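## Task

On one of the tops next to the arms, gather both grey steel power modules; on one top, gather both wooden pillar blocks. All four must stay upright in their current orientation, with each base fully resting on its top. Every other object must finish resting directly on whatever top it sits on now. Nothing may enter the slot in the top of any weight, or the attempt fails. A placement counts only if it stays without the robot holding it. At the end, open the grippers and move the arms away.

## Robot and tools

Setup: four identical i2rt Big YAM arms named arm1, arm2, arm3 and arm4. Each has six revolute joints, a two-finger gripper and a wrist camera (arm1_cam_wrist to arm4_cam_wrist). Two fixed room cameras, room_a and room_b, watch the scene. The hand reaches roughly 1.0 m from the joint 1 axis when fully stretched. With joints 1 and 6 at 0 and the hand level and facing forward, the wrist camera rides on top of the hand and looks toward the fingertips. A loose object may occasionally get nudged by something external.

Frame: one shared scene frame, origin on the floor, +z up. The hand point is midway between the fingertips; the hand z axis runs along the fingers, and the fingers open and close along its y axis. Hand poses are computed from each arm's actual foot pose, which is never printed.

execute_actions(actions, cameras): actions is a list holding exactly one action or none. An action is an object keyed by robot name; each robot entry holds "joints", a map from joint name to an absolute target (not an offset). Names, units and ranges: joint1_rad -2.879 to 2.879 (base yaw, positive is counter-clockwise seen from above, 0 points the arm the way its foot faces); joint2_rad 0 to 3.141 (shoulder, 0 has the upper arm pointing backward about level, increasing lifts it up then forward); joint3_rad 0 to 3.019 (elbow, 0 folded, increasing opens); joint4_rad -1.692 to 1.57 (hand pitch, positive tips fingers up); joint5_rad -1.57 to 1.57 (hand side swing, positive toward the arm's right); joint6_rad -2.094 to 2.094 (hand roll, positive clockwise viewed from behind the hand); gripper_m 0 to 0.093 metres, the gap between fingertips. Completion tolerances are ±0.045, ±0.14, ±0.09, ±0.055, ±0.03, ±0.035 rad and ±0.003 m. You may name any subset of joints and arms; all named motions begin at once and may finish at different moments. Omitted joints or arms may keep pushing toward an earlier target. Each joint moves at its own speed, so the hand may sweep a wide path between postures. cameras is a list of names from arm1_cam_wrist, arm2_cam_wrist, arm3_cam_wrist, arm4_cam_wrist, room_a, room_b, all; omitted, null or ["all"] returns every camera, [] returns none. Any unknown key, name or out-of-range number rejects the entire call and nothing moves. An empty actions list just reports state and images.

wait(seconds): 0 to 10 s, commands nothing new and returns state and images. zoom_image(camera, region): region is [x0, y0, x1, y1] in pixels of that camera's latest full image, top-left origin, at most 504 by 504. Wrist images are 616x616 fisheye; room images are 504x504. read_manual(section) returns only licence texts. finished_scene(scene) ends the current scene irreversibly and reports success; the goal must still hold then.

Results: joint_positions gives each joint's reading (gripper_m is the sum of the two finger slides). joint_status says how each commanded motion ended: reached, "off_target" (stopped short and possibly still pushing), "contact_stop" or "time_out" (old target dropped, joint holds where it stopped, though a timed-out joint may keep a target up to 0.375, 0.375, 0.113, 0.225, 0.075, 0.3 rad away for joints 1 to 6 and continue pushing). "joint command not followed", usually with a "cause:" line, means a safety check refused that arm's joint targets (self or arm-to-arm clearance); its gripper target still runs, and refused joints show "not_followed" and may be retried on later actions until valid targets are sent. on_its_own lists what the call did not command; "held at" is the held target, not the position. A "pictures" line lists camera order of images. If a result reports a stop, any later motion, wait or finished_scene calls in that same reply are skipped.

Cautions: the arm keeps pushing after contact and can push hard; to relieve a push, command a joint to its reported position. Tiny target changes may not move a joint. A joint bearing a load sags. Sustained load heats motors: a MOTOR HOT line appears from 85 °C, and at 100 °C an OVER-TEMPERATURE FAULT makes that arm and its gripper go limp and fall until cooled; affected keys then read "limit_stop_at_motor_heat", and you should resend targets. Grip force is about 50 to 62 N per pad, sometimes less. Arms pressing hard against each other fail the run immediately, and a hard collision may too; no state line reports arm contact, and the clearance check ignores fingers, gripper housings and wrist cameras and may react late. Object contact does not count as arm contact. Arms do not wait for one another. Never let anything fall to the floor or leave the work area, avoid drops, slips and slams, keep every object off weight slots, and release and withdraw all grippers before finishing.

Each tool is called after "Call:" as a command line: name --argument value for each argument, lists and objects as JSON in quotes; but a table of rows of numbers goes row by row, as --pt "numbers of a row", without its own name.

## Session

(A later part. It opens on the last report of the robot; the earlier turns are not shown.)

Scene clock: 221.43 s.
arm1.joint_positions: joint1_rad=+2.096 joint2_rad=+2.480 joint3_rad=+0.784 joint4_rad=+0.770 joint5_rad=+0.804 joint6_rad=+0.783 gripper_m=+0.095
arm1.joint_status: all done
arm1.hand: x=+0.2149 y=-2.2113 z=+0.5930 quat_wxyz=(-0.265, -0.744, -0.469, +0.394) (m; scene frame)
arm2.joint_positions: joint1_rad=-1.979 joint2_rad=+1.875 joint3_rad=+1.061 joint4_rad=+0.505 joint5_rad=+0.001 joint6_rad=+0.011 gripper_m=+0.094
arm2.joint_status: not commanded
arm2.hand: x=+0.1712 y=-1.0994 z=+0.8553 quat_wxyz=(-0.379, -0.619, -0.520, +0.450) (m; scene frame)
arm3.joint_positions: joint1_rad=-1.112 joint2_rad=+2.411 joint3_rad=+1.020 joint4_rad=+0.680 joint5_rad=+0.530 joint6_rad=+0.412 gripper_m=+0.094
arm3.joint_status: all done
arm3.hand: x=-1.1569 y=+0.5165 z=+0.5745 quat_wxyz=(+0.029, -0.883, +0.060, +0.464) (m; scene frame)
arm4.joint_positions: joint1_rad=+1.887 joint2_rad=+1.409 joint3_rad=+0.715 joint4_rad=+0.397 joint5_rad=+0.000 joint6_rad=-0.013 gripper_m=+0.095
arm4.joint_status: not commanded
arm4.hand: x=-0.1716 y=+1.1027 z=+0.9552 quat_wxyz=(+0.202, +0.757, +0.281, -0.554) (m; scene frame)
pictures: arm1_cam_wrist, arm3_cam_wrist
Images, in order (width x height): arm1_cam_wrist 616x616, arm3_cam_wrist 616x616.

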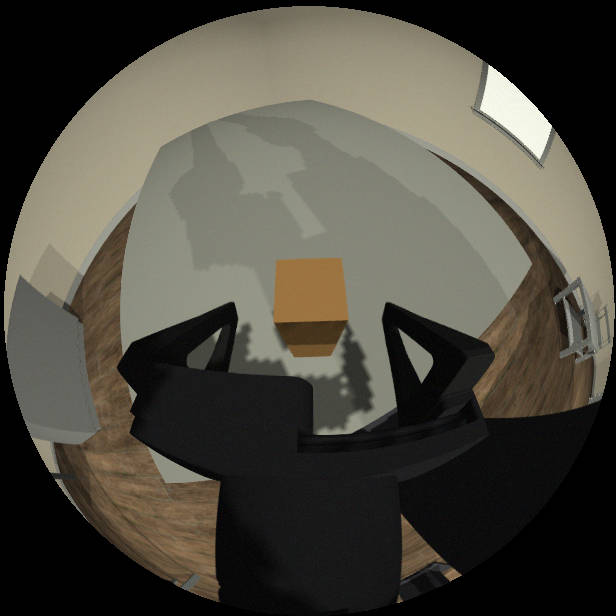

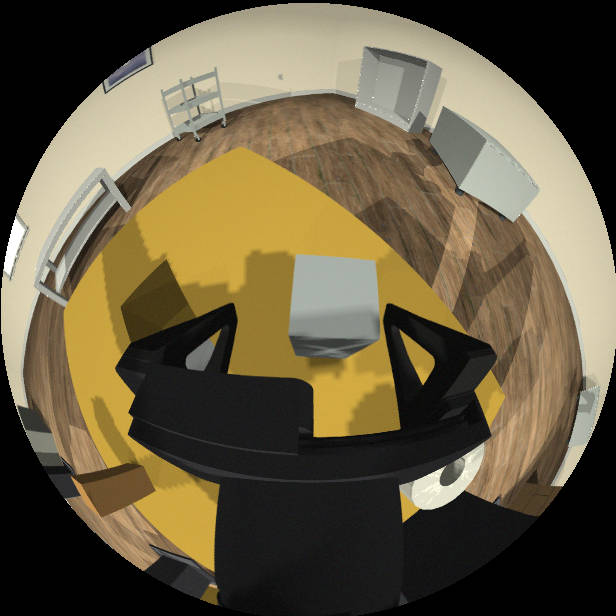

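Call:
execute_actions --actions '[{"arm1":{"joints":{"joint1_rad":2.068,"joint2_rad":2.53,"joint3_rad":0.80}},"arm3":{"joints":{"joint1_rad":-1.15}}}]' --cameras '["arm1_cam_wrist","arm3_cam_wrist"]'

Scene clock: 230.90 s.
arm1.joint_positions: joint1_rad=+2.072 joint2_rad=+2.498 joint3_rad=+0.797 joint4_rad=+0.770 joint5_rad=+0.804 joint6_rad=+0.783 gripper_m=+0.095
arm1.joint_status: all done
arm1.hand: x=+0.2048 y=-2.2153 z=+0.5864 quat_wxyz=(-0.257, -0.750, -0.462, +0.398) (m; scene frame)
arm2.joint_positions: joint1_rad=-1.979 joint2_rad=+1.875 joint3_rad=+1.061 joint4_rad=+0.505 joint5_rad=+0.001 joint6_rad=+0.011 gripper_m=+0.094
arm2.joint_status: not commanded
arm2.hand: x=+0.1712 y=-1.0994 z=+0.8553 quat_wxyz=(-0.379, -0.619, -0.520, +0.450) (m; scene frame)
arm3.joint_positions: joint1_rad=-1.140 joint2_rad=+2.411 joint3_rad=+1.020 joint4_rad=+0.680 joint5_rad=+0.530 joint6_rad=+0.412 gripper_m=+0.094
arm3.joint_status: all done
arm3.hand: x=-1.1627 y=+0.5317 z=+0.5744 quat_wxyz=(+0.035, -0.882, +0.072, +0.464) (m; scene frame)
arm4.joint_positions: joint1_rad=+1.887 joint2_rad=+1.409 joint3_rad=+0.715 joint4_rad=+0.397 joint5_rad=+0.000 joint6_rad=-0.013 gripper_m=+0.095
arm4.joint_status: not commanded
arm4.hand: x=-0.1716 y=+1.1027 z=+0.9552 quat_wxyz=(+0.202, +0.757, +0.281, -0.554) (m; scene frame)
pictures: arm1_cam_wrist, arm3_cam_wrist
Images, in order (width x height): arm1_cam_wrist 616x616, arm3_cam_wrist 616x616.

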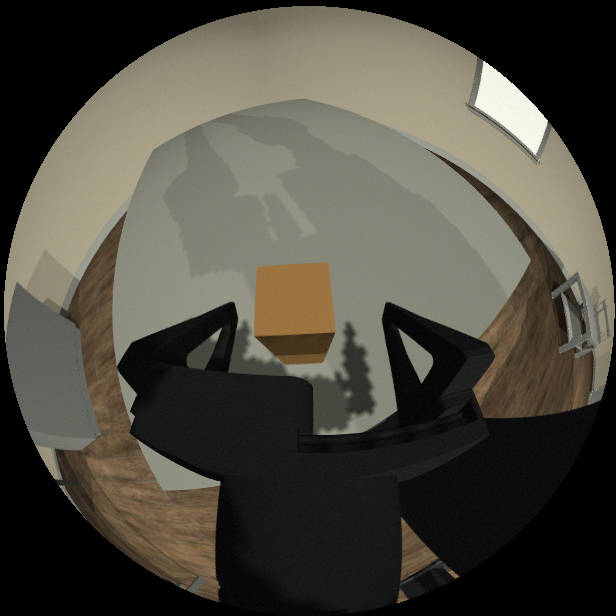

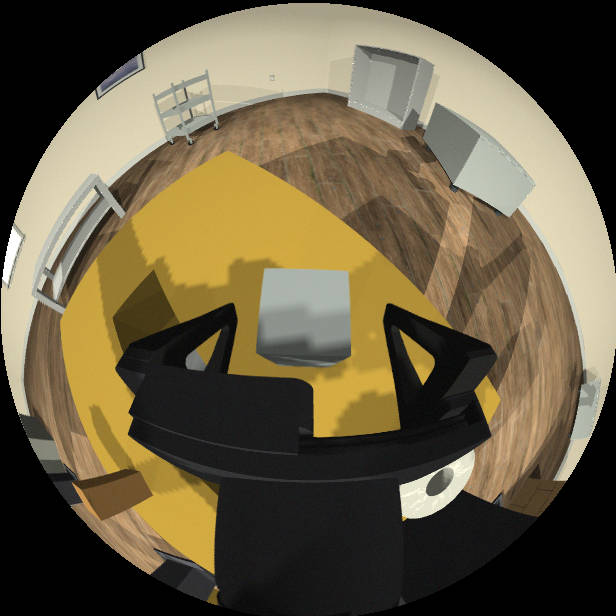

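Arm1 move out .008 (q3 +.02); arm3 close.

Call:
execute_actions --actions '[{"arm1":{"joints":{"joint3_rad":0.825}},"arm3":{"joints":{"gripper_m":0.025}}}]' --cameras '["arm1_cam_wrist","arm3_cam_wrist"]'

Scene clock: 237.17 s.
arm1.joint_positions: joint1_rad=+2.072 joint2_rad=+2.499 joint3_rad=+0.824 joint4_rad=+0.770 joint5_rad=+0.804 joint6_rad=+0.783 gripper_m=+0.095
arm1.joint_status: all done
arm1.hand: x=+0.2125 y=-2.2266 z=+0.5881 quat_wxyz=(-0.269, -0.750, -0.456, +0.397) (m; scene frame)
arm2.joint_positions: joint1_rad=-1.979 joint2_rad=+1.875 joint3_rad=+1.061 joint4_rad=+0.505 joint5_rad=+0.001 joint6_rad=+0.011 gripper_m=+0.094
arm2.joint_status: not commanded
arm2.hand: x=+0.1712 y=-1.0994 z=+0.8553 quat_wxyz=(-0.379, -0.619, -0.520, +0.450) (m; scene frame)
arm3.joint_positions: joint1_rad=-1.140 joint2_rad=+2.411 joint3_rad=+1.020 joint4_rad=+0.681 joint5_rad=+0.529 joint6_rad=+0.414 gripper_m=+0.040
arm3.joint_status: gripper_m off_target (ended at +0.039, target +0.025)
arm3.hand: x=-1.1628 y=+0.5316 z=+0.5744 quat_wxyz=(+0.034, -0.882, +0.073, +0.464) (m; scene frame)
arm4.joint_positions: joint1_rad=+1.887 joint2_rad=+1.409 joint3_rad=+0.715 joint4_rad=+0.397 joint5_rad=+0.000 joint6_rad=-0.013 gripper_m=+0.095
arm4.joint_status: not commanded
arm4.hand: x=-0.1716 y=+1.1027 z=+0.9552 quat_wxyz=(+0.202, +0.757, +0.281, -0.554) (m; scene frame)
pictures: arm1_cam_wrist, arm3_cam_wrist
Images, in order (width x height): arm1_cam_wrist 616x616, arm3_cam_wrist 616x616.

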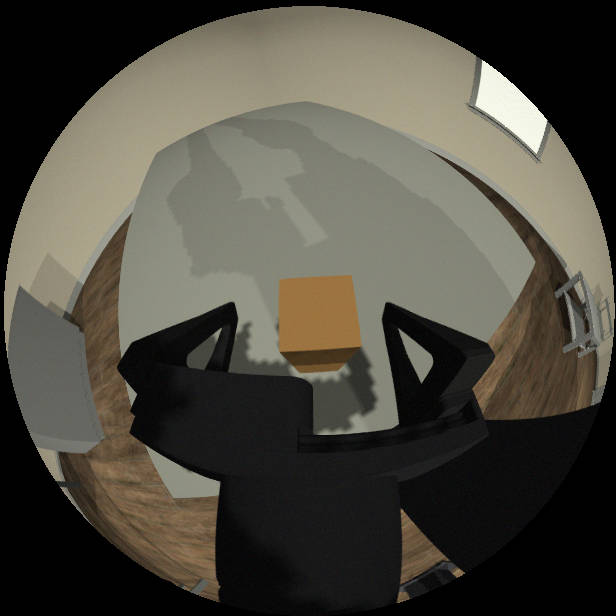

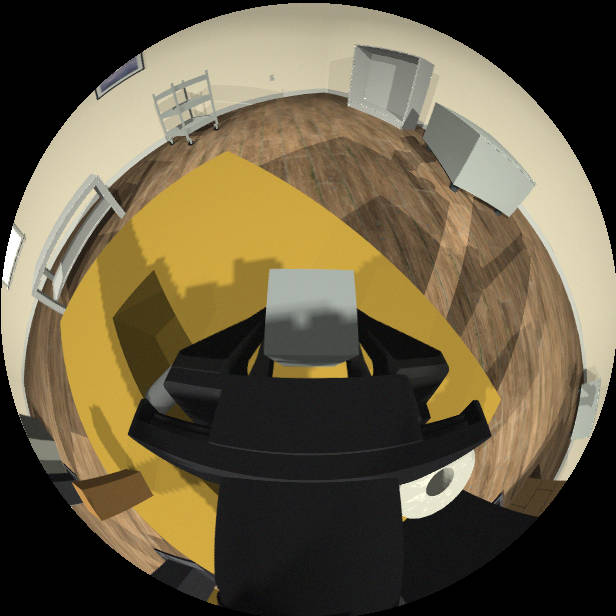

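Call:
execute_actions --actions '[{"arm1":{"joints":{"gripper_m":0.015}},"arm3":{"joints":{"joint2_rad":2.0}}}]' --cameras '["arm1_cam_wrist"]'

Call:
execute_actions --actions '[{"arm1":{"joints":{"joint2_rad":2.0}},"arm3":{"joints":{"joint2_rad":1.3,"joint3_rad":0.62,"joint4_rad":0.1,"joint5_rad":0,"joint6_rad":0}}}]' --cameras '["arm1_cam_wrist","arm3_cam_wrist"]'

Scene clock: 249.03 s.
arm1.joint_positions: joint1_rad=+2.072 joint2_rad=+2.499 joint3_rad=+0.824 joint4_rad=+0.770 joint5_rad=+0.803 joint6_rad=+0.784 gripper_m=+0.035
arm1.joint_status: gripper_m off_target (ended at +0.035, target +0.015)
arm1.hand: x=+0.2127 y=-2.2266 z=+0.5880 quat_wxyz=(-0.269, -0.750, -0.455, +0.396) (m; scene frame)
arm2.joint_positions: joint1_rad=-1.979 joint2_rad=+1.875 joint3_rad=+1.061 joint4_rad=+0.505 joint5_rad=+0.001 joint6_rad=+0.011 gripper_m=+0.094
arm2.joint_status: not commanded
arm2.hand: x=+0.1712 y=-1.0994 z=+0.8553 quat_wxyz=(-0.379, -0.619, -0.520, +0.450) (m; scene frame)
arm3.joint_positions: joint1_rad=-1.140 joint2_rad=+2.012 joint3_rad=+1.020 joint4_rad=+0.687 joint5_rad=+0.529 joint6_rad=+0.414 gripper_m=+0.039
arm3.joint_status: all done
arm3.hand: x=-1.2342 y=+0.4944 z=+0.8196 quat_wxyz=(-0.063, -0.786, +0.123, +0.603) (m; scene frame)
arm4.joint_positions: joint1_rad=+1.887 joint2_rad=+1.409 joint3_rad=+0.715 joint4_rad=+0.397 joint5_rad=+0.000 joint6_rad=-0.013 gripper_m=+0.095
arm4.joint_status: not commanded
arm4.hand: x=-0.1716 y=+1.1027 z=+0.9552 quat_wxyz=(+0.202, +0.757, +0.281, -0.554) (m; scene frame)
pictures: arm1_cam_wrist
Images, in order (width x height): arm1_cam_wrist 616x616.

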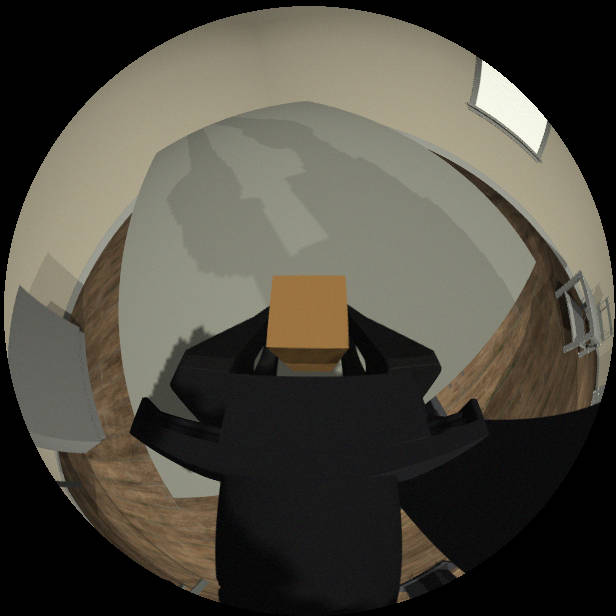

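Scene clock: 250.47 s.
arm1.joint_positions: joint1_rad=+2.072 joint2_rad=+1.981 joint3_rad=+0.821 joint4_rad=+0.776 joint5_rad=+0.802 joint6_rad=+0.784 gripper_m=+0.035
arm1.joint_status: all done
arm1.hand: x=+0.2806 y=-2.3249 z=+0.8458 quat_wxyz=(-0.486, -0.725, -0.317, +0.370) (m; scene frame)
arm2.joint_positions: joint1_rad=-1.979 joint2_rad=+1.875 joint3_rad=+1.061 joint4_rad=+0.505 joint5_rad=+0.001 joint6_rad=+0.011 gripper_m=+0.094
arm2.joint_status: not commanded
arm2.hand: x=+0.1712 y=-1.0994 z=+0.8553 quat_wxyz=(-0.379, -0.619, -0.520, +0.450) (m; scene frame)
arm3.joint_positions: joint1_rad=-1.140 joint2_rad=+1.304 joint3_rad=+0.615 joint4_rad=+0.112 joint5_rad=+0.004 joint6_rad=+0.009 gripper_m=+0.040
arm3.joint_status: all done
arm3.hand: x=-1.0372 y=+0.5041 z=+0.9000 quat_wxyz=(-0.120, -0.854, -0.211, +0.460) (m; scene frame)
arm4.joint_positions: joint1_rad=+1.887 joint2_rad=+1.409 joint3_rad=+0.715 joint4_rad=+0.397 joint5_rad=+0.000 joint6_rad=-0.013 gripper_m=+0.095
arm4.joint_status: not commanded
arm4.hand: x=-0.1716 y=+1.1027 z=+0.9552 quat_wxyz=(+0.202, +0.757, +0.281, -0.554) (m; scene frame)
pictures: arm1_cam_wrist, arm3_cam_wrist
Images, in order (width x height): arm1_cam_wrist 616x616, arm3_cam_wrist 616x616.

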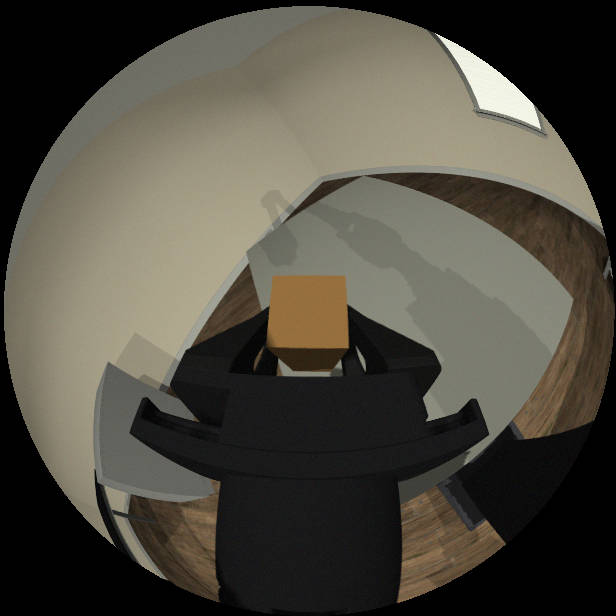

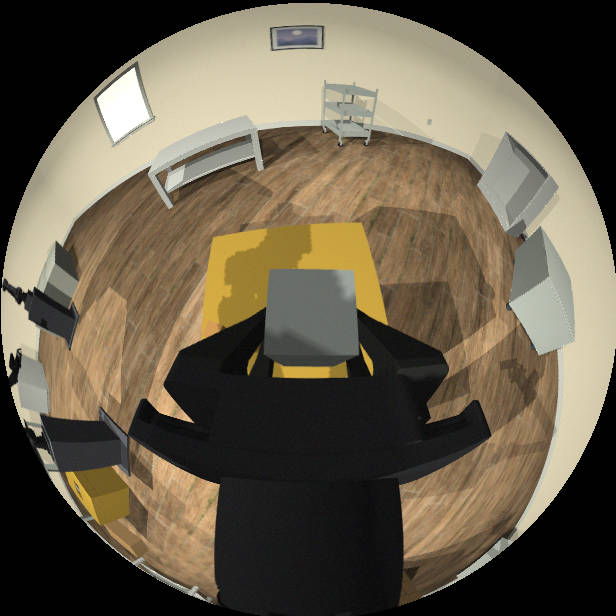

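Call:
execute_actions --actions '[{"arm1":{"joints":{"joint1_rad":-1.85,"joint2_rad":1.6,"joint3_rad":0.92,"joint4_rad":0.10,"joint5_rad":0,"joint6_rad":0}},"arm3":{"joints":{"joint1_rad":2.2,"joint4_rad":0.08}},"arm4":{"joints":{"joint2_rad":1.60,"joint3_rad":0.57,"joint4_rad":0.76}}}]'

Scene clock: 267.33 s.
arm1.joint_positions: joint1_rad=-1.857 joint2_rad=+1.590 joint3_rad=+0.918 joint4_rad=+0.115 joint5_rad=+0.002 joint6_rad=+0.008 gripper_m=+0.035
arm1.joint_status: all done
arm1.hand: x=+0.1760 y=-1.1920 z=+0.9477 quat_wxyz=(+0.372, -0.557, +0.676, +0.306) (m; scene frame)
arm2.joint_positions: joint1_rad=-1.979 joint2_rad=+1.875 joint3_rad=+1.061 joint4_rad=+0.505 joint5_rad=+0.001 joint6_rad=+0.011 gripper_m=+0.094
arm2.joint_status: not commanded
arm2.hand: x=+0.1712 y=-1.0994 z=+0.8553 quat_wxyz=(-0.379, -0.619, -0.520, +0.450) (m; scene frame)
arm3.joint_positions: joint1_rad=+2.195 joint2_rad=+1.304 joint3_rad=+0.615 joint4_rad=+0.092 joint5_rad=-0.001 joint6_rad=+0.007 gripper_m=+0.040
arm3.joint_status: all done
arm3.hand: x=-0.2335 y=+1.0462 z=+0.8979 quat_wxyz=(-0.441, +0.298, -0.832, -0.158) (m; scene frame)
arm4.joint_positions: joint1_rad=+1.887 joint2_rad=+1.617 joint3_rad=+0.550 joint4_rad=+0.737 joint5_rad=+0.000 joint6_rad=-0.013 gripper_m=+0.095
arm4.joint_status: all done
arm4.hand: x=-0.1455 y=+1.1238 z=+0.8482 quat_wxyz=(+0.198, +0.766, +0.285, -0.541) (m; scene frame)
pictures: arm1_cam_wrist, arm2_cam_wrist, arm3_cam_wrist, arm4_cam_wrist, room_a, room_b
Images, in order (width x height): arm1_cam_wrist 616x616, arm2_cam_wrist 616x616, arm3_cam_wrist 616x616, arm4_cam_wrist 616x616, room_a 504x504, room_b 504x504.

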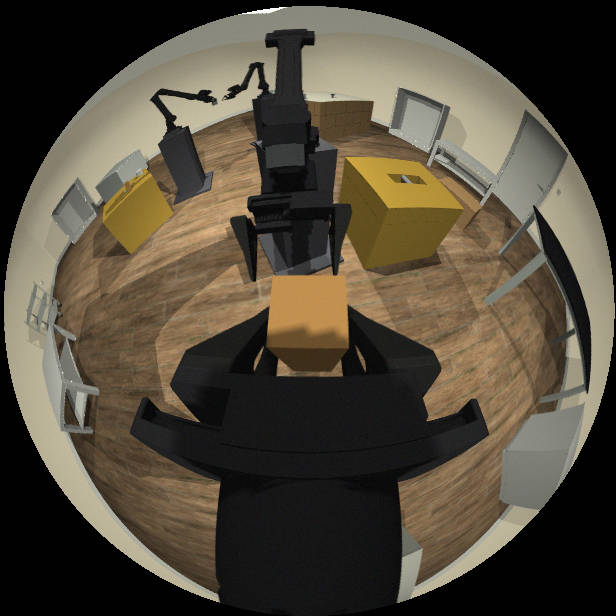

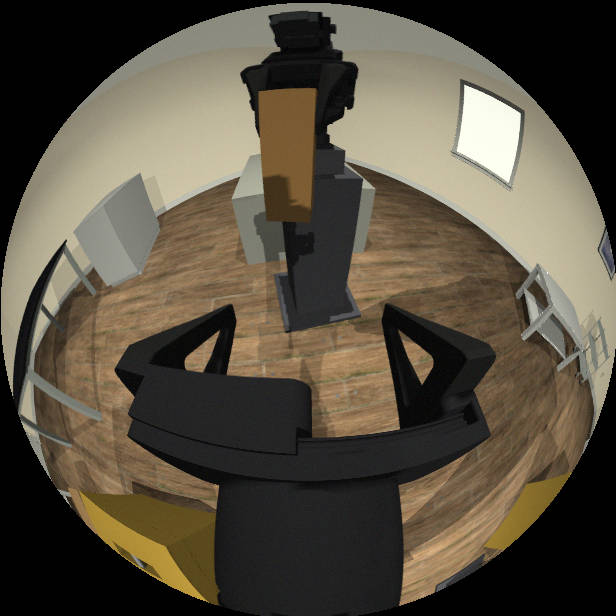

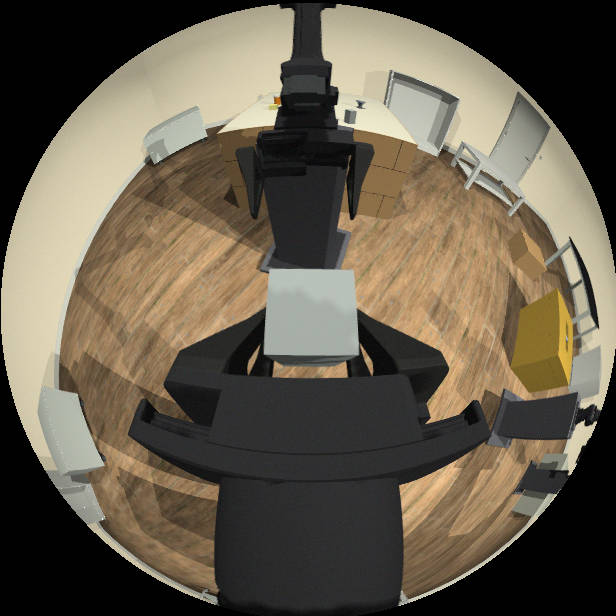

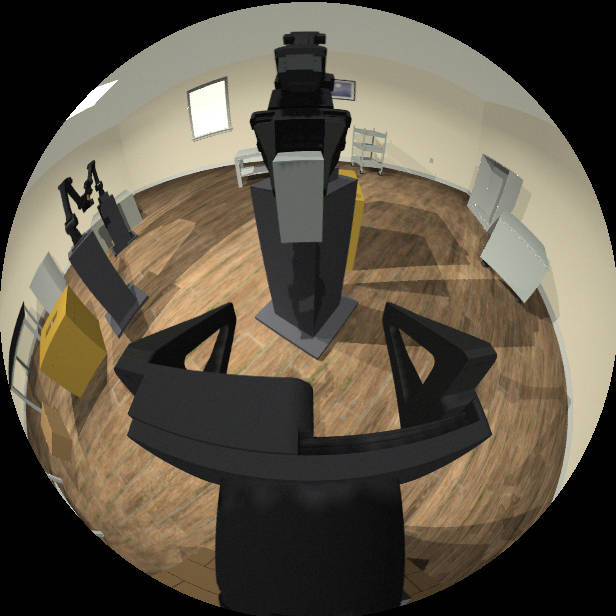

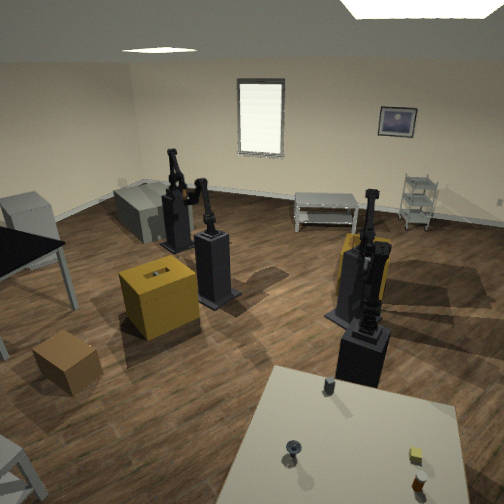

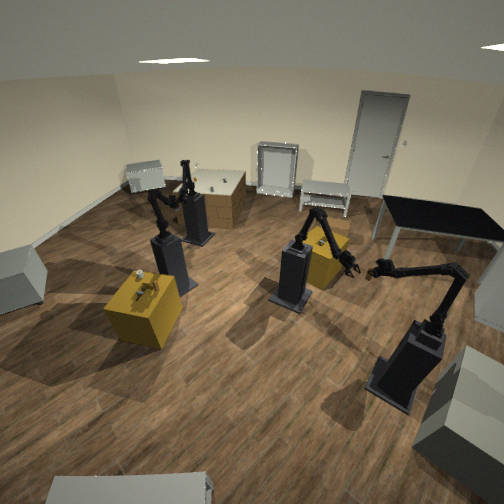

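Call:
execute_actions --actions '[{"arm2":{"joints":{"joint1_rad":-1.95,"joint2_rad":1.96,"joint3_rad":1.31,"joint4_rad":0.37}},"arm4":{"joints":{"joint1_rad":1.91,"joint2_rad":1.765,"joint3_rad":0.745,"joint4_rad":0.745}}}]' --cameras '["arm2_cam_wrist","arm4_cam_wrist","arm3_cam_wrist"]'

Scene clock: 310.00 s.
arm1.joint_positions: joint1_rad=-1.857 joint2_rad=+1.590 joint3_rad=+0.918 joint4_rad=+0.115 joint5_rad=+0.002 joint6_rad=+0.008 gripper_m=+0.035
arm1.joint_status: not commanded
arm1.hand: x=+0.1760 y=-1.1920 z=+0.9477 quat_wxyz=(+0.372, -0.557, +0.676, +0.306) (m; scene frame)
arm2.joint_positions: joint1_rad=-1.959 joint2_rad=+1.956 joint3_rad=+1.281 joint4_rad=+0.378 joint5_rad=+0.001 joint6_rad=+0.011 gripper_m=+0.094
arm2.joint_status: all done
arm2.hand: x=+0.1757 y=-1.1647 z=+0.8807 quat_wxyz=(-0.387, -0.611, -0.524, +0.450) (m; scene frame)
arm3.joint_positions: joint1_rad=+2.195 joint2_rad=+1.304 joint3_rad=+0.615 joint4_rad=+0.092 joint5_rad=-0.001 joint6_rad=+0.007 gripper_m=+0.040
arm3.joint_status: not commanded
arm3.hand: x=-0.2335 y=+1.0462 z=+0.8979 quat_wxyz=(-0.441, +0.298, -0.832, -0.158) (m; scene frame)
arm4.joint_positions: joint1_rad=+1.901 joint2_rad=+1.765 joint3_rad=+0.720 joint4_rad=+0.737 joint5_rad=+0.000 joint6_rad=-0.013 gripper_m=+0.095
arm4.joint_status: all done
arm4.hand: x=-0.1884 y=+1.0771 z=+0.8395 quat_wxyz=(+0.204, +0.759, +0.288, -0.548) (m; scene frame)
pictures: arm2_cam_wrist, arm3_cam_wrist, arm4_cam_wrist
Images, in order (width x height): arm2_cam_wrist 616x616, arm3_cam_wrist 616x616, arm4_cam_wrist 616x616.

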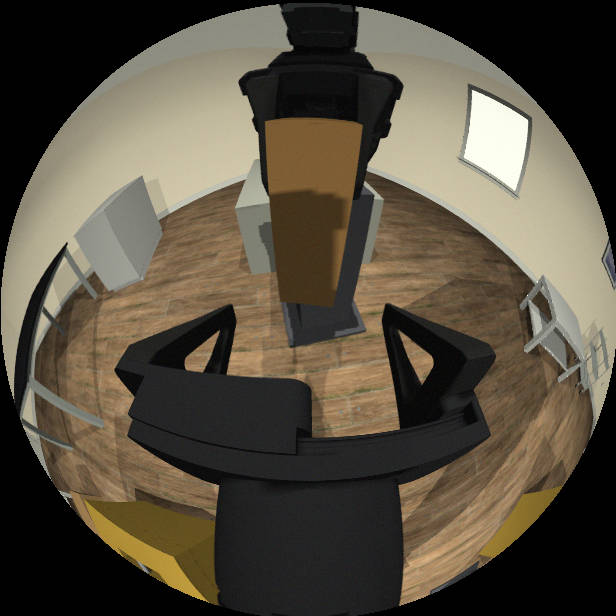

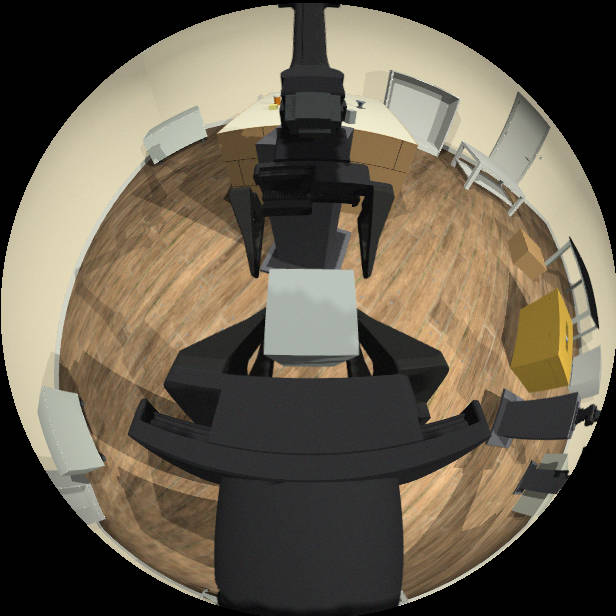

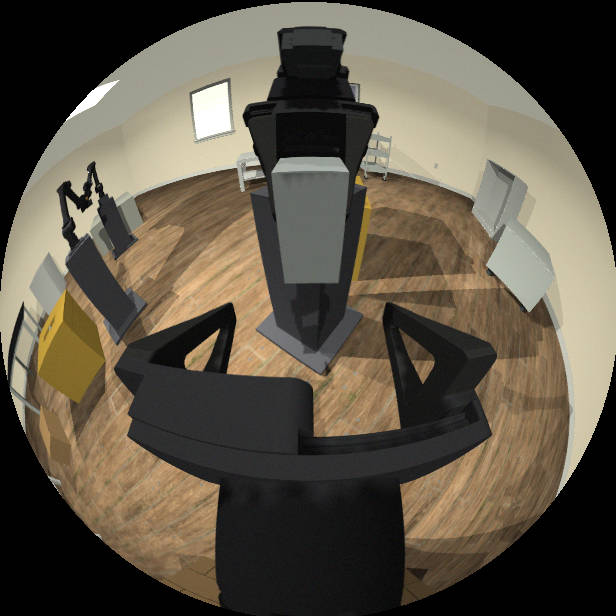

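Call:
execute_actions --actions '[{"arm2":{"joints":{"joint2_rad":2.005,"joint3_rad":1.445,"joint4_rad":0.285}},"arm4":{"joints":{"joint2_rad":1.826,"joint3_rad":0.89,"joint4_rad":0.645}}}]' --cameras '["arm2_cam_wrist","arm4_cam_wrist","arm3_cam_wrist","room_b"]'

Scene clock: 333.83 s.
arm1.joint_positions: joint1_rad=-1.857 joint2_rad=+1.590 joint3_rad=+0.918 joint4_rad=+0.115 joint5_rad=+0.002 joint6_rad=+0.008 gripper_m=+0.035
arm1.joint_status: not commanded
arm1.hand: x=+0.1760 y=-1.1920 z=+0.9477 quat_wxyz=(+0.372, -0.557, +0.676, +0.306) (m; scene frame)
arm2.joint_positions: joint1_rad=-1.959 joint2_rad=+1.993 joint3_rad=+1.410 joint4_rad=+0.292 joint5_rad=+0.001 joint6_rad=+0.011 gripper_m=+0.094
arm2.joint_status: all done
arm2.hand: x=+0.1711 y=-1.1975 z=+0.9027 quat_wxyz=(-0.388, -0.610, -0.523, +0.452) (m; scene frame)
arm3.joint_positions: joint1_rad=+2.195 joint2_rad=+1.304 joint3_rad=+0.615 joint4_rad=+0.092 joint5_rad=-0.001 joint6_rad=+0.007 gripper_m=+0.040
arm3.joint_status: not commanded
arm3.hand: x=-0.2335 y=+1.0462 z=+0.8979 quat_wxyz=(-0.441, +0.298, -0.832, -0.158) (m; scene frame)
arm4.joint_positions: joint1_rad=+1.901 joint2_rad=+1.827 joint3_rad=+0.862 joint4_rad=+0.655 joint5_rad=+0.000 joint6_rad=-0.013 gripper_m=+0.095
arm4.joint_status: all done
arm4.hand: x=-0.2244 y=+1.0458 z=+0.8458 quat_wxyz=(+0.204, +0.759, +0.288, -0.547) (m; scene frame)
pictures: arm2_cam_wrist, arm3_cam_wrist, arm4_cam_wrist, room_b
Images, in order (width x height): arm2_cam_wrist 616x616, arm3_cam_wrist 616x616, arm4_cam_wrist 616x616, room_b 504x504.

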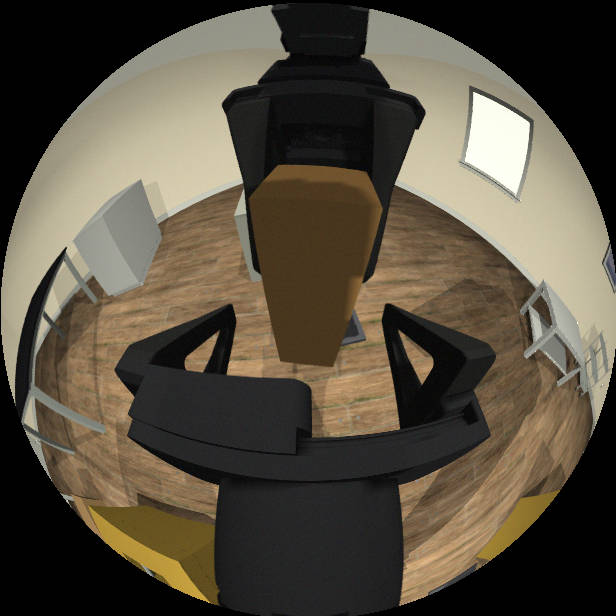

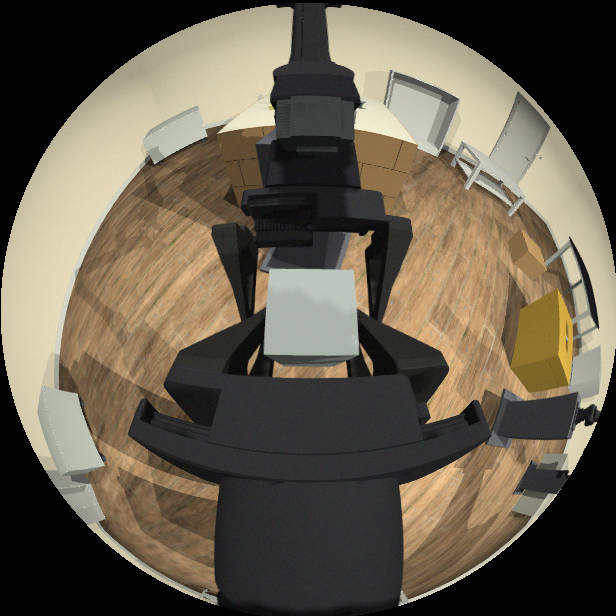

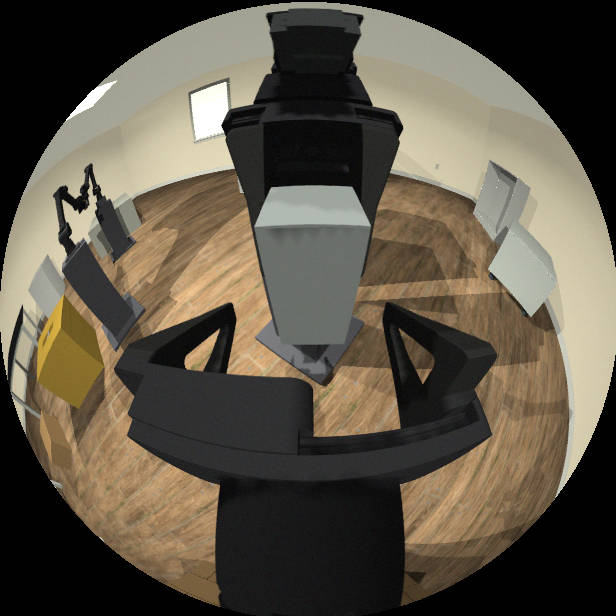

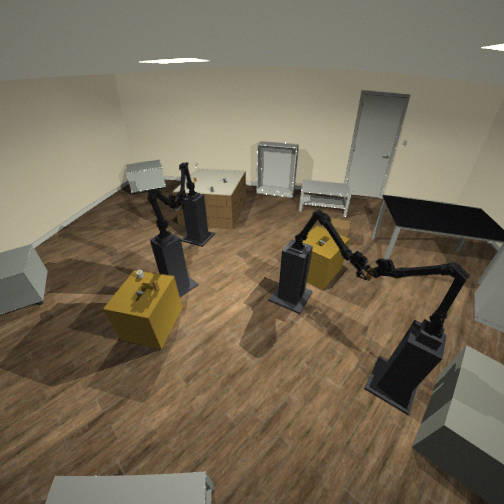

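Call:
execute_actions --actions '[{"arm2":{"joints":{"gripper_m":0.015}},"arm4":{"joints":{"joint3_rad":0.912}}}]' --cameras '[]'

Call:
execute_actions --actions '[{"arm4":{"joints":{"gripper_m":0.025}}}]' --cameras '["arm2_cam_wrist","arm4_cam_wrist"]'

Scene clock: 350.90 s.
arm1.joint_positions: joint1_rad=-1.857 joint2_rad=+1.590 joint3_rad=+0.918 joint4_rad=+0.115 joint5_rad=-0.001 joint6_rad=+0.006 gripper_m=+0.035
arm1.joint_status: not commanded
arm1.hand: x=+0.1752 y=-1.1918 z=+0.9477 quat_wxyz=(+0.372, -0.558, +0.675, +0.307) (m; scene frame)
arm2.joint_positions: joint1_rad=-1.959 joint2_rad=+1.993 joint3_rad=+1.410 joint4_rad=+0.292 joint5_rad=+0.006 joint6_rad=+0.015 gripper_m=+0.035
arm2.joint_status: gripper_m off_target (ended at +0.035, target +0.015)
arm2.hand: x=+0.1702 y=-1.1974 z=+0.9027 quat_wxyz=(-0.388, -0.612, -0.521, +0.452) (m; scene frame)
arm3.joint_positions: joint1_rad=+2.195 joint2_rad=+1.304 joint3_rad=+0.615 joint4_rad=+0.092 joint5_rad=-0.001 joint6_rad=+0.007 gripper_m=+0.040
arm3.joint_status: not commanded
arm3.hand: x=-0.2335 y=+1.0462 z=+0.8979 quat_wxyz=(-0.441, +0.298, -0.832, -0.158) (m; scene frame)
arm4.joint_positions: joint1_rad=+1.901 joint2_rad=+1.827 joint3_rad=+0.876 joint4_rad=+0.655 joint5_rad=+0.000 joint6_rad=-0.013 gripper_m=+0.095
arm4.joint_status: all done
arm4.hand: x=-0.2286 y=+1.0422 z=+0.8522 quat_wxyz=(+0.206, +0.755, +0.286, -0.553) (m; scene frame)
pictures: none
No camera images: the call's "cameras" was empty. Leave "cameras" out to get every camera's image.

Scene clock: 351.57 s.
arm1.joint_positions: joint1_rad=-1.857 joint2_rad=+1.590 joint3_rad=+0.918 joint4_rad=+0.115 joint5_rad=-0.001 joint6_rad=+0.006 gripper_m=+0.035
arm1.joint_status: not commanded
arm1.hand: x=+0.1752 y=-1.1918 z=+0.9477 quat_wxyz=(+0.372, -0.558, +0.675, +0.307) (m; scene frame)
arm2.joint_positions: joint1_rad=-1.959 joint2_rad=+1.993 joint3_rad=+1.410 joint4_rad=+0.292 joint5_rad=+0.006 joint6_rad=+0.015 gripper_m=+0.035
arm2.joint_status: not commanded
arm2.hand: x=+0.1702 y=-1.1974 z=+0.9027 quat_wxyz=(-0.388, -0.612, -0.521, +0.452) (m; scene frame)
arm3.joint_positions: joint1_rad=+2.195 joint2_rad=+1.304 joint3_rad=+0.615 joint4_rad=+0.091 joint5_rad=+0.004 joint6_rad=+0.003 gripper_m=+0.040
arm3.joint_status: not commanded
arm3.hand: x=-0.2331 y=+1.0455 z=+0.8977 quat_wxyz=(-0.442, +0.299, -0.832, -0.155) (m; scene frame)
arm4.joint_positions: joint1_rad=+1.901 joint2_rad=+1.827 joint3_rad=+0.876 joint4_rad=+0.654 joint5_rad=+0.003 joint6_rad=-0.014 gripper_m=+0.040
arm4.joint_status: gripper_m off_target (ended at +0.040, target +0.025)
arm4.hand: x=-0.2289 y=+1.0426 z=+0.8520 quat_wxyz=(+0.205, +0.755, +0.286, -0.553) (m; scene frame)
pictures: arm2_cam_wrist, arm4_cam_wrist
Images, in order (width x height): arm2_cam_wrist 616x616, arm4_cam_wrist 616x616.

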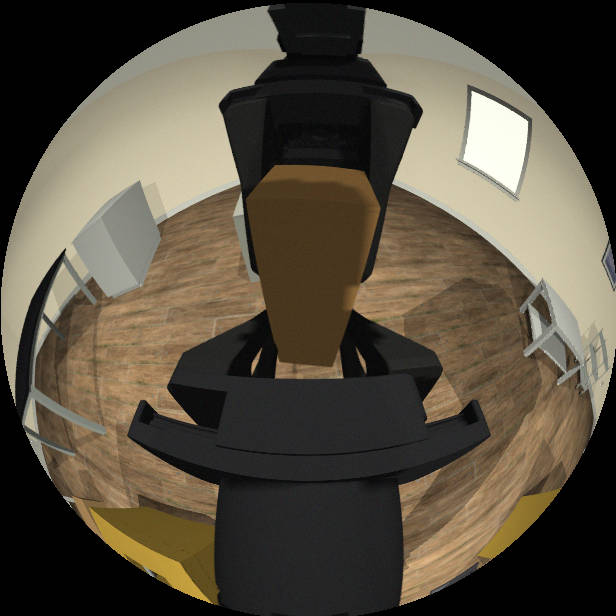

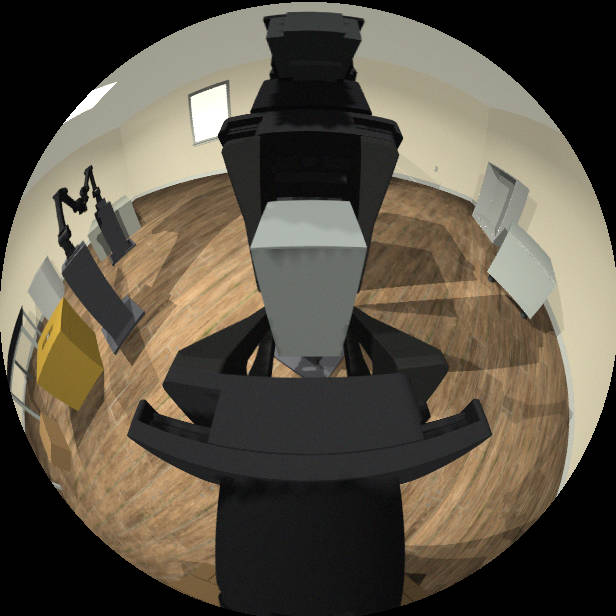

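Call:
execute_actions --actions '[{"arm1":{"joints":{"gripper_m":0.093}},"arm3":{"joints":{"gripper_m":0.093}}}]' --cameras '[]'

Call:
execute_actions --actions '[{"arm1":{"joints":{"joint2_rad":1.1,"joint3_rad":0.6}},"arm3":{"joints":{"joint2_rad":0.85}}}]' --cameras '["arm2_cam_wrist","arm4_cam_wrist"]'

Scene clock: 365.17 s.
arm1.joint_positions: joint1_rad=-1.856 joint2_rad=+1.590 joint3_rad=+0.918 joint4_rad=+0.115 joint5_rad=-0.001 joint6_rad=+0.006 gripper_m=+0.093
arm1.joint_status: all done
arm1.hand: x=+0.1751 y=-1.1918 z=+0.9477 quat_wxyz=(+0.372, -0.558, +0.675, +0.307) (m; scene frame)
arm2.joint_positions: joint1_rad=-1.959 joint2_rad=+1.994 joint3_rad=+1.410 joint4_rad=+0.288 joint5_rad=+0.002 joint6_rad=+0.016 gripper_m=+0.035
arm2.joint_status: not commanded
arm2.hand: x=+0.1708 y=-1.1972 z=+0.9014 quat_wxyz=(-0.388, -0.612, -0.522, +0.450) (m; scene frame)
arm3.joint_positions: joint1_rad=+2.195 joint2_rad=+1.304 joint3_rad=+0.615 joint4_rad=+0.091 joint5_rad=+0.004 joint6_rad=+0.003 gripper_m=+0.093
arm3.joint_status: all done
arm3.hand: x=-0.2331 y=+1.0455 z=+0.8977 quat_wxyz=(-0.442, +0.299, -0.832, -0.155) (m; scene frame)
arm4.joint_positions: joint1_rad=+1.901 joint2_rad=+1.828 joint3_rad=+0.876 joint4_rad=+0.646 joint5_rad=+0.003 joint6_rad=-0.013 gripper_m=+0.040
arm4.joint_status: not commanded
arm4.hand: x=-0.2283 y=+1.0431 z=+0.8491 quat_wxyz=(+0.204, +0.758, +0.287, -0.549) (m; scene frame)
pictures: none
No camera images: the call's "cameras" was empty. Leave "cameras" out to get every camera's image.

Scene clock: 366.40 s.
arm1.joint_positions: joint1_rad=-1.856 joint2_rad=+1.093 joint3_rad=+0.601 joint4_rad=+0.113 joint5_rad=-0.001 joint6_rad=+0.006 gripper_m=+0.093
arm1.joint_status: all done
arm1.hand: x=+0.1503 y=-1.3202 z=+1.0349 quat_wxyz=(+0.430, -0.529, +0.640, +0.355) (m; scene frame)
arm2.joint_positions: joint1_rad=-1.959 joint2_rad=+1.994 joint3_rad=+1.410 joint4_rad=+0.288 joint5_rad=+0.002 joint6_rad=+0.016 gripper_m=+0.035
arm2.joint_status: not commanded
arm2.hand: x=+0.1708 y=-1.1972 z=+0.9014 quat_wxyz=(-0.388, -0.612, -0.522, +0.450) (m; scene frame)
arm3.joint_positions: joint1_rad=+2.195 joint2_rad=+0.843 joint3_rad=+0.615 joint4_rad=+0.091 joint5_rad=+0.004 joint6_rad=+0.003 gripper_m=+0.093
arm3.joint_status: all done
arm3.hand: x=-0.2719 y=+1.0150 z=+1.1035 quat_wxyz=(-0.619, +0.255, -0.709, -0.220) (m; scene frame)
arm4.joint_positions: joint1_rad=+1.901 joint2_rad=+1.828 joint3_rad=+0.876 joint4_rad=+0.646 joint5_rad=+0.003 joint6_rad=-0.013 gripper_m=+0.040
arm4.joint_status: not commanded
arm4.hand: x=-0.2283 y=+1.0431 z=+0.8491 quat_wxyz=(+0.204, +0.758, +0.287, -0.549) (m; scene frame)
pictures: arm2_cam_wrist, arm4_cam_wrist
Images, in order (width x height): arm2_cam_wrist 616x616, arm4_cam_wrist 616x616.

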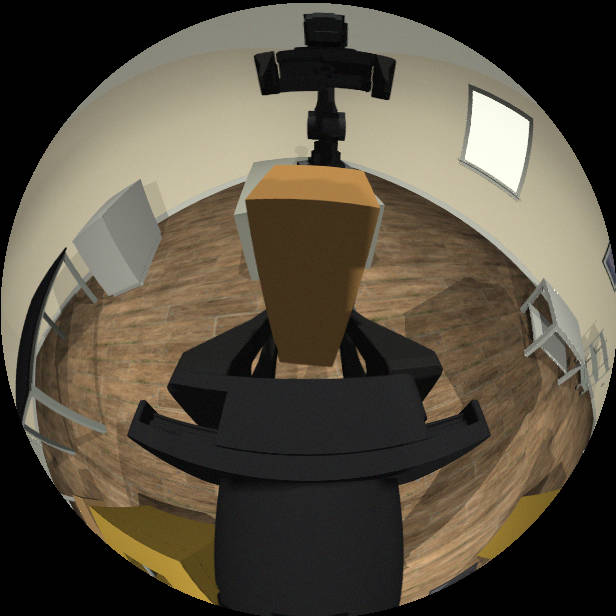

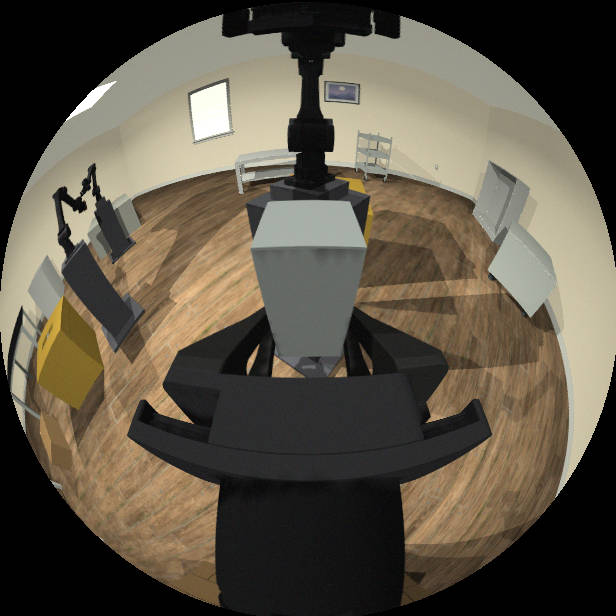

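Call:
execute_actions --actions '[{"arm2":{"joints":{"joint1_rad":1.989,"joint4_rad":0.30}},"arm3":{"joints":{"joint1_rad":0.557,"joint3_rad":0.75,"joint4_rad":0.03}},"arm4":{"joints":{"joint1_rad":-1.4,"joint4_rad":0.68}}}]' --cameras '[]'

Call:
execute_actions --actions '[{"arm3":{"joints":{"joint2_rad":1.45,"joint3_rad":0.85,"joint4_rad":0.03}},"arm4":{"joints":{"joint2_rad":2.25,"joint3_rad":1.02,"joint4_rad":0.97}}}]' --cameras '["arm2_cam_wrist","arm3_cam_wrist","arm4_cam_wrist","room_a"]'

Scene clock: 387.57 s.
arm1.joint_positions: joint1_rad=-1.856 joint2_rad=+1.093 joint3_rad=+0.601 joint4_rad=+0.113 joint5_rad=-0.001 joint6_rad=+0.006 gripper_m=+0.093
arm1.joint_status: not commanded
arm1.hand: x=+0.1503 y=-1.3202 z=+1.0349 quat_wxyz=(+0.430, -0.529, +0.640, +0.355) (m; scene frame)
arm2.joint_positions: joint1_rad=+1.999 joint2_rad=+2.001 joint3_rad=+1.417 joint4_rad=+0.288 joint5_rad=-0.002 joint6_rad=+0.016 gripper_m=+0.036
arm2.joint_status: all done
arm2.hand: x=-0.2047 y=+0.2112 z=+0.9101 quat_wxyz=(-0.254, +0.718, -0.355, -0.542) (m; scene frame)
arm3.joint_positions: joint1_rad=+0.565 joint2_rad=+0.850 joint3_rad=+0.696 joint4_rad=+0.046 joint5_rad=+0.000 joint6_rad=+0.003 gripper_m=+0.093
arm3.joint_status: all done
arm3.hand: x=-0.3462 y=+0.3783 z=+1.1421 quat_wxyz=(-0.599, -0.337, -0.661, +0.302) (m; scene frame)
arm4.joint_positions: joint1_rad=-1.409 joint2_rad=+1.832 joint3_rad=+0.887 joint4_rad=+0.647 joint5_rad=+0.002 joint6_rad=-0.012 gripper_m=+0.040
arm4.joint_status: all done
arm4.hand: x=+0.8046 y=+1.7981 z=+0.8696 quat_wxyz=(-0.579, +0.222, -0.768, -0.156) (m; scene frame)
pictures: none
No camera images: the call's "cameras" was empty. Leave "cameras" out to get every camera's image.

Scene clock: 388.87 s.
arm1.joint_positions: joint1_rad=-1.856 joint2_rad=+1.093 joint3_rad=+0.601 joint4_rad=+0.113 joint5_rad=-0.001 joint6_rad=+0.006 gripper_m=+0.093
arm1.joint_status: not commanded
arm1.hand: x=+0.1503 y=-1.3202 z=+1.0349 quat_wxyz=(+0.430, -0.529, +0.640, +0.355) (m; scene frame)
arm2.joint_positions: joint1_rad=+1.999 joint2_rad=+2.001 joint3_rad=+1.417 joint4_rad=+0.288 joint5_rad=-0.002 joint6_rad=+0.016 gripper_m=+0.036
arm2.joint_status: not commanded
arm2.hand: x=-0.2047 y=+0.2112 z=+0.9101 quat_wxyz=(-0.254, +0.718, -0.355, -0.542) (m; scene frame)
arm3.joint_positions: joint1_rad=+0.565 joint2_rad=+1.460 joint3_rad=+0.820 joint4_rad=+0.042 joint5_rad=+0.000 joint6_rad=+0.003 gripper_m=+0.093
arm3.joint_status: all done
arm3.hand: x=-0.2787 y=+0.2871 z=+0.9159 quat_wxyz=(-0.420, -0.400, -0.786, +0.211) (m; scene frame)
arm4.joint_positions: joint1_rad=-1.409 joint2_rad=+2.292 joint3_rad=+0.997 joint4_rad=+0.936 joint5_rad=+0.002 joint6_rad=-0.012 gripper_m=+0.040
arm4.joint_status: all done
arm4.hand: x=+0.8182 y=+1.8053 z=+0.6888 quat_wxyz=(-0.556, +0.227, -0.786, -0.150) (m; scene frame)
pictures: arm2_cam_wrist, arm3_cam_wrist, arm4_cam_wrist, room_a
Images, in order (width x height): arm2_cam_wrist 616x616, arm3_cam_wrist 616x616, arm4_cam_wrist 616x616, room_a 504x504.

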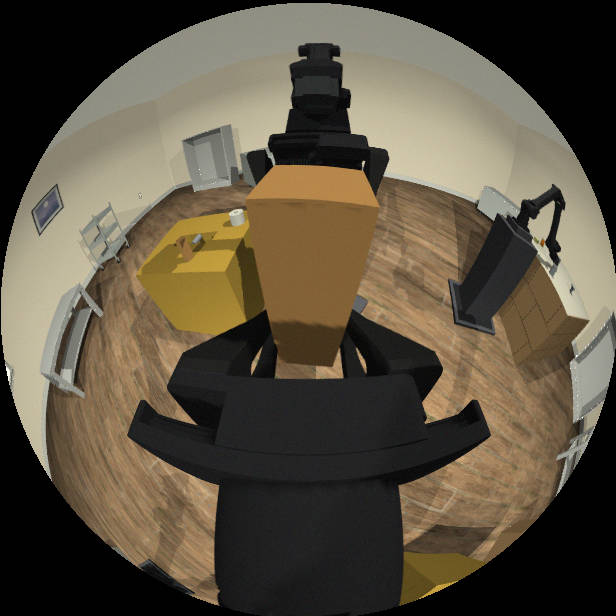

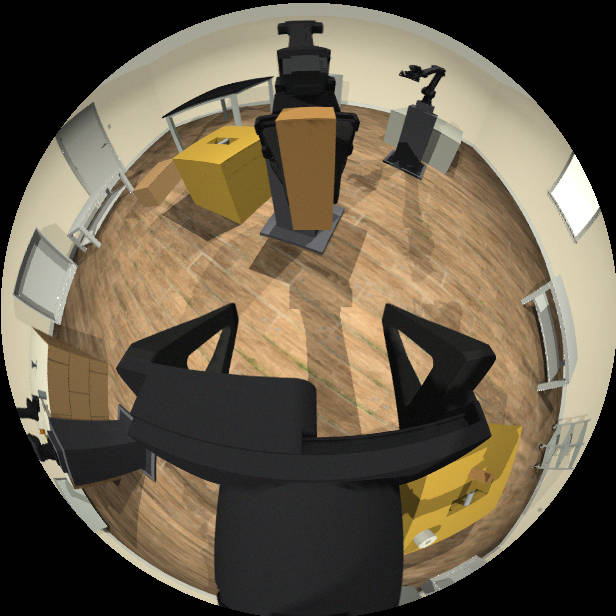

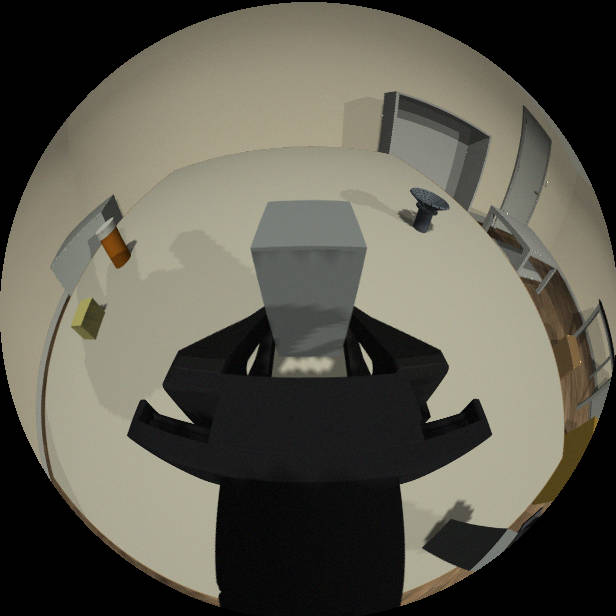

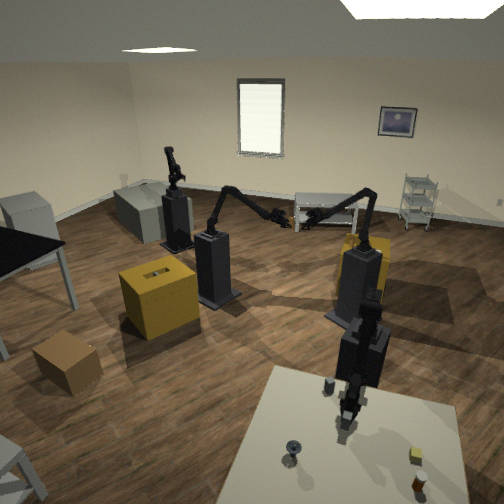

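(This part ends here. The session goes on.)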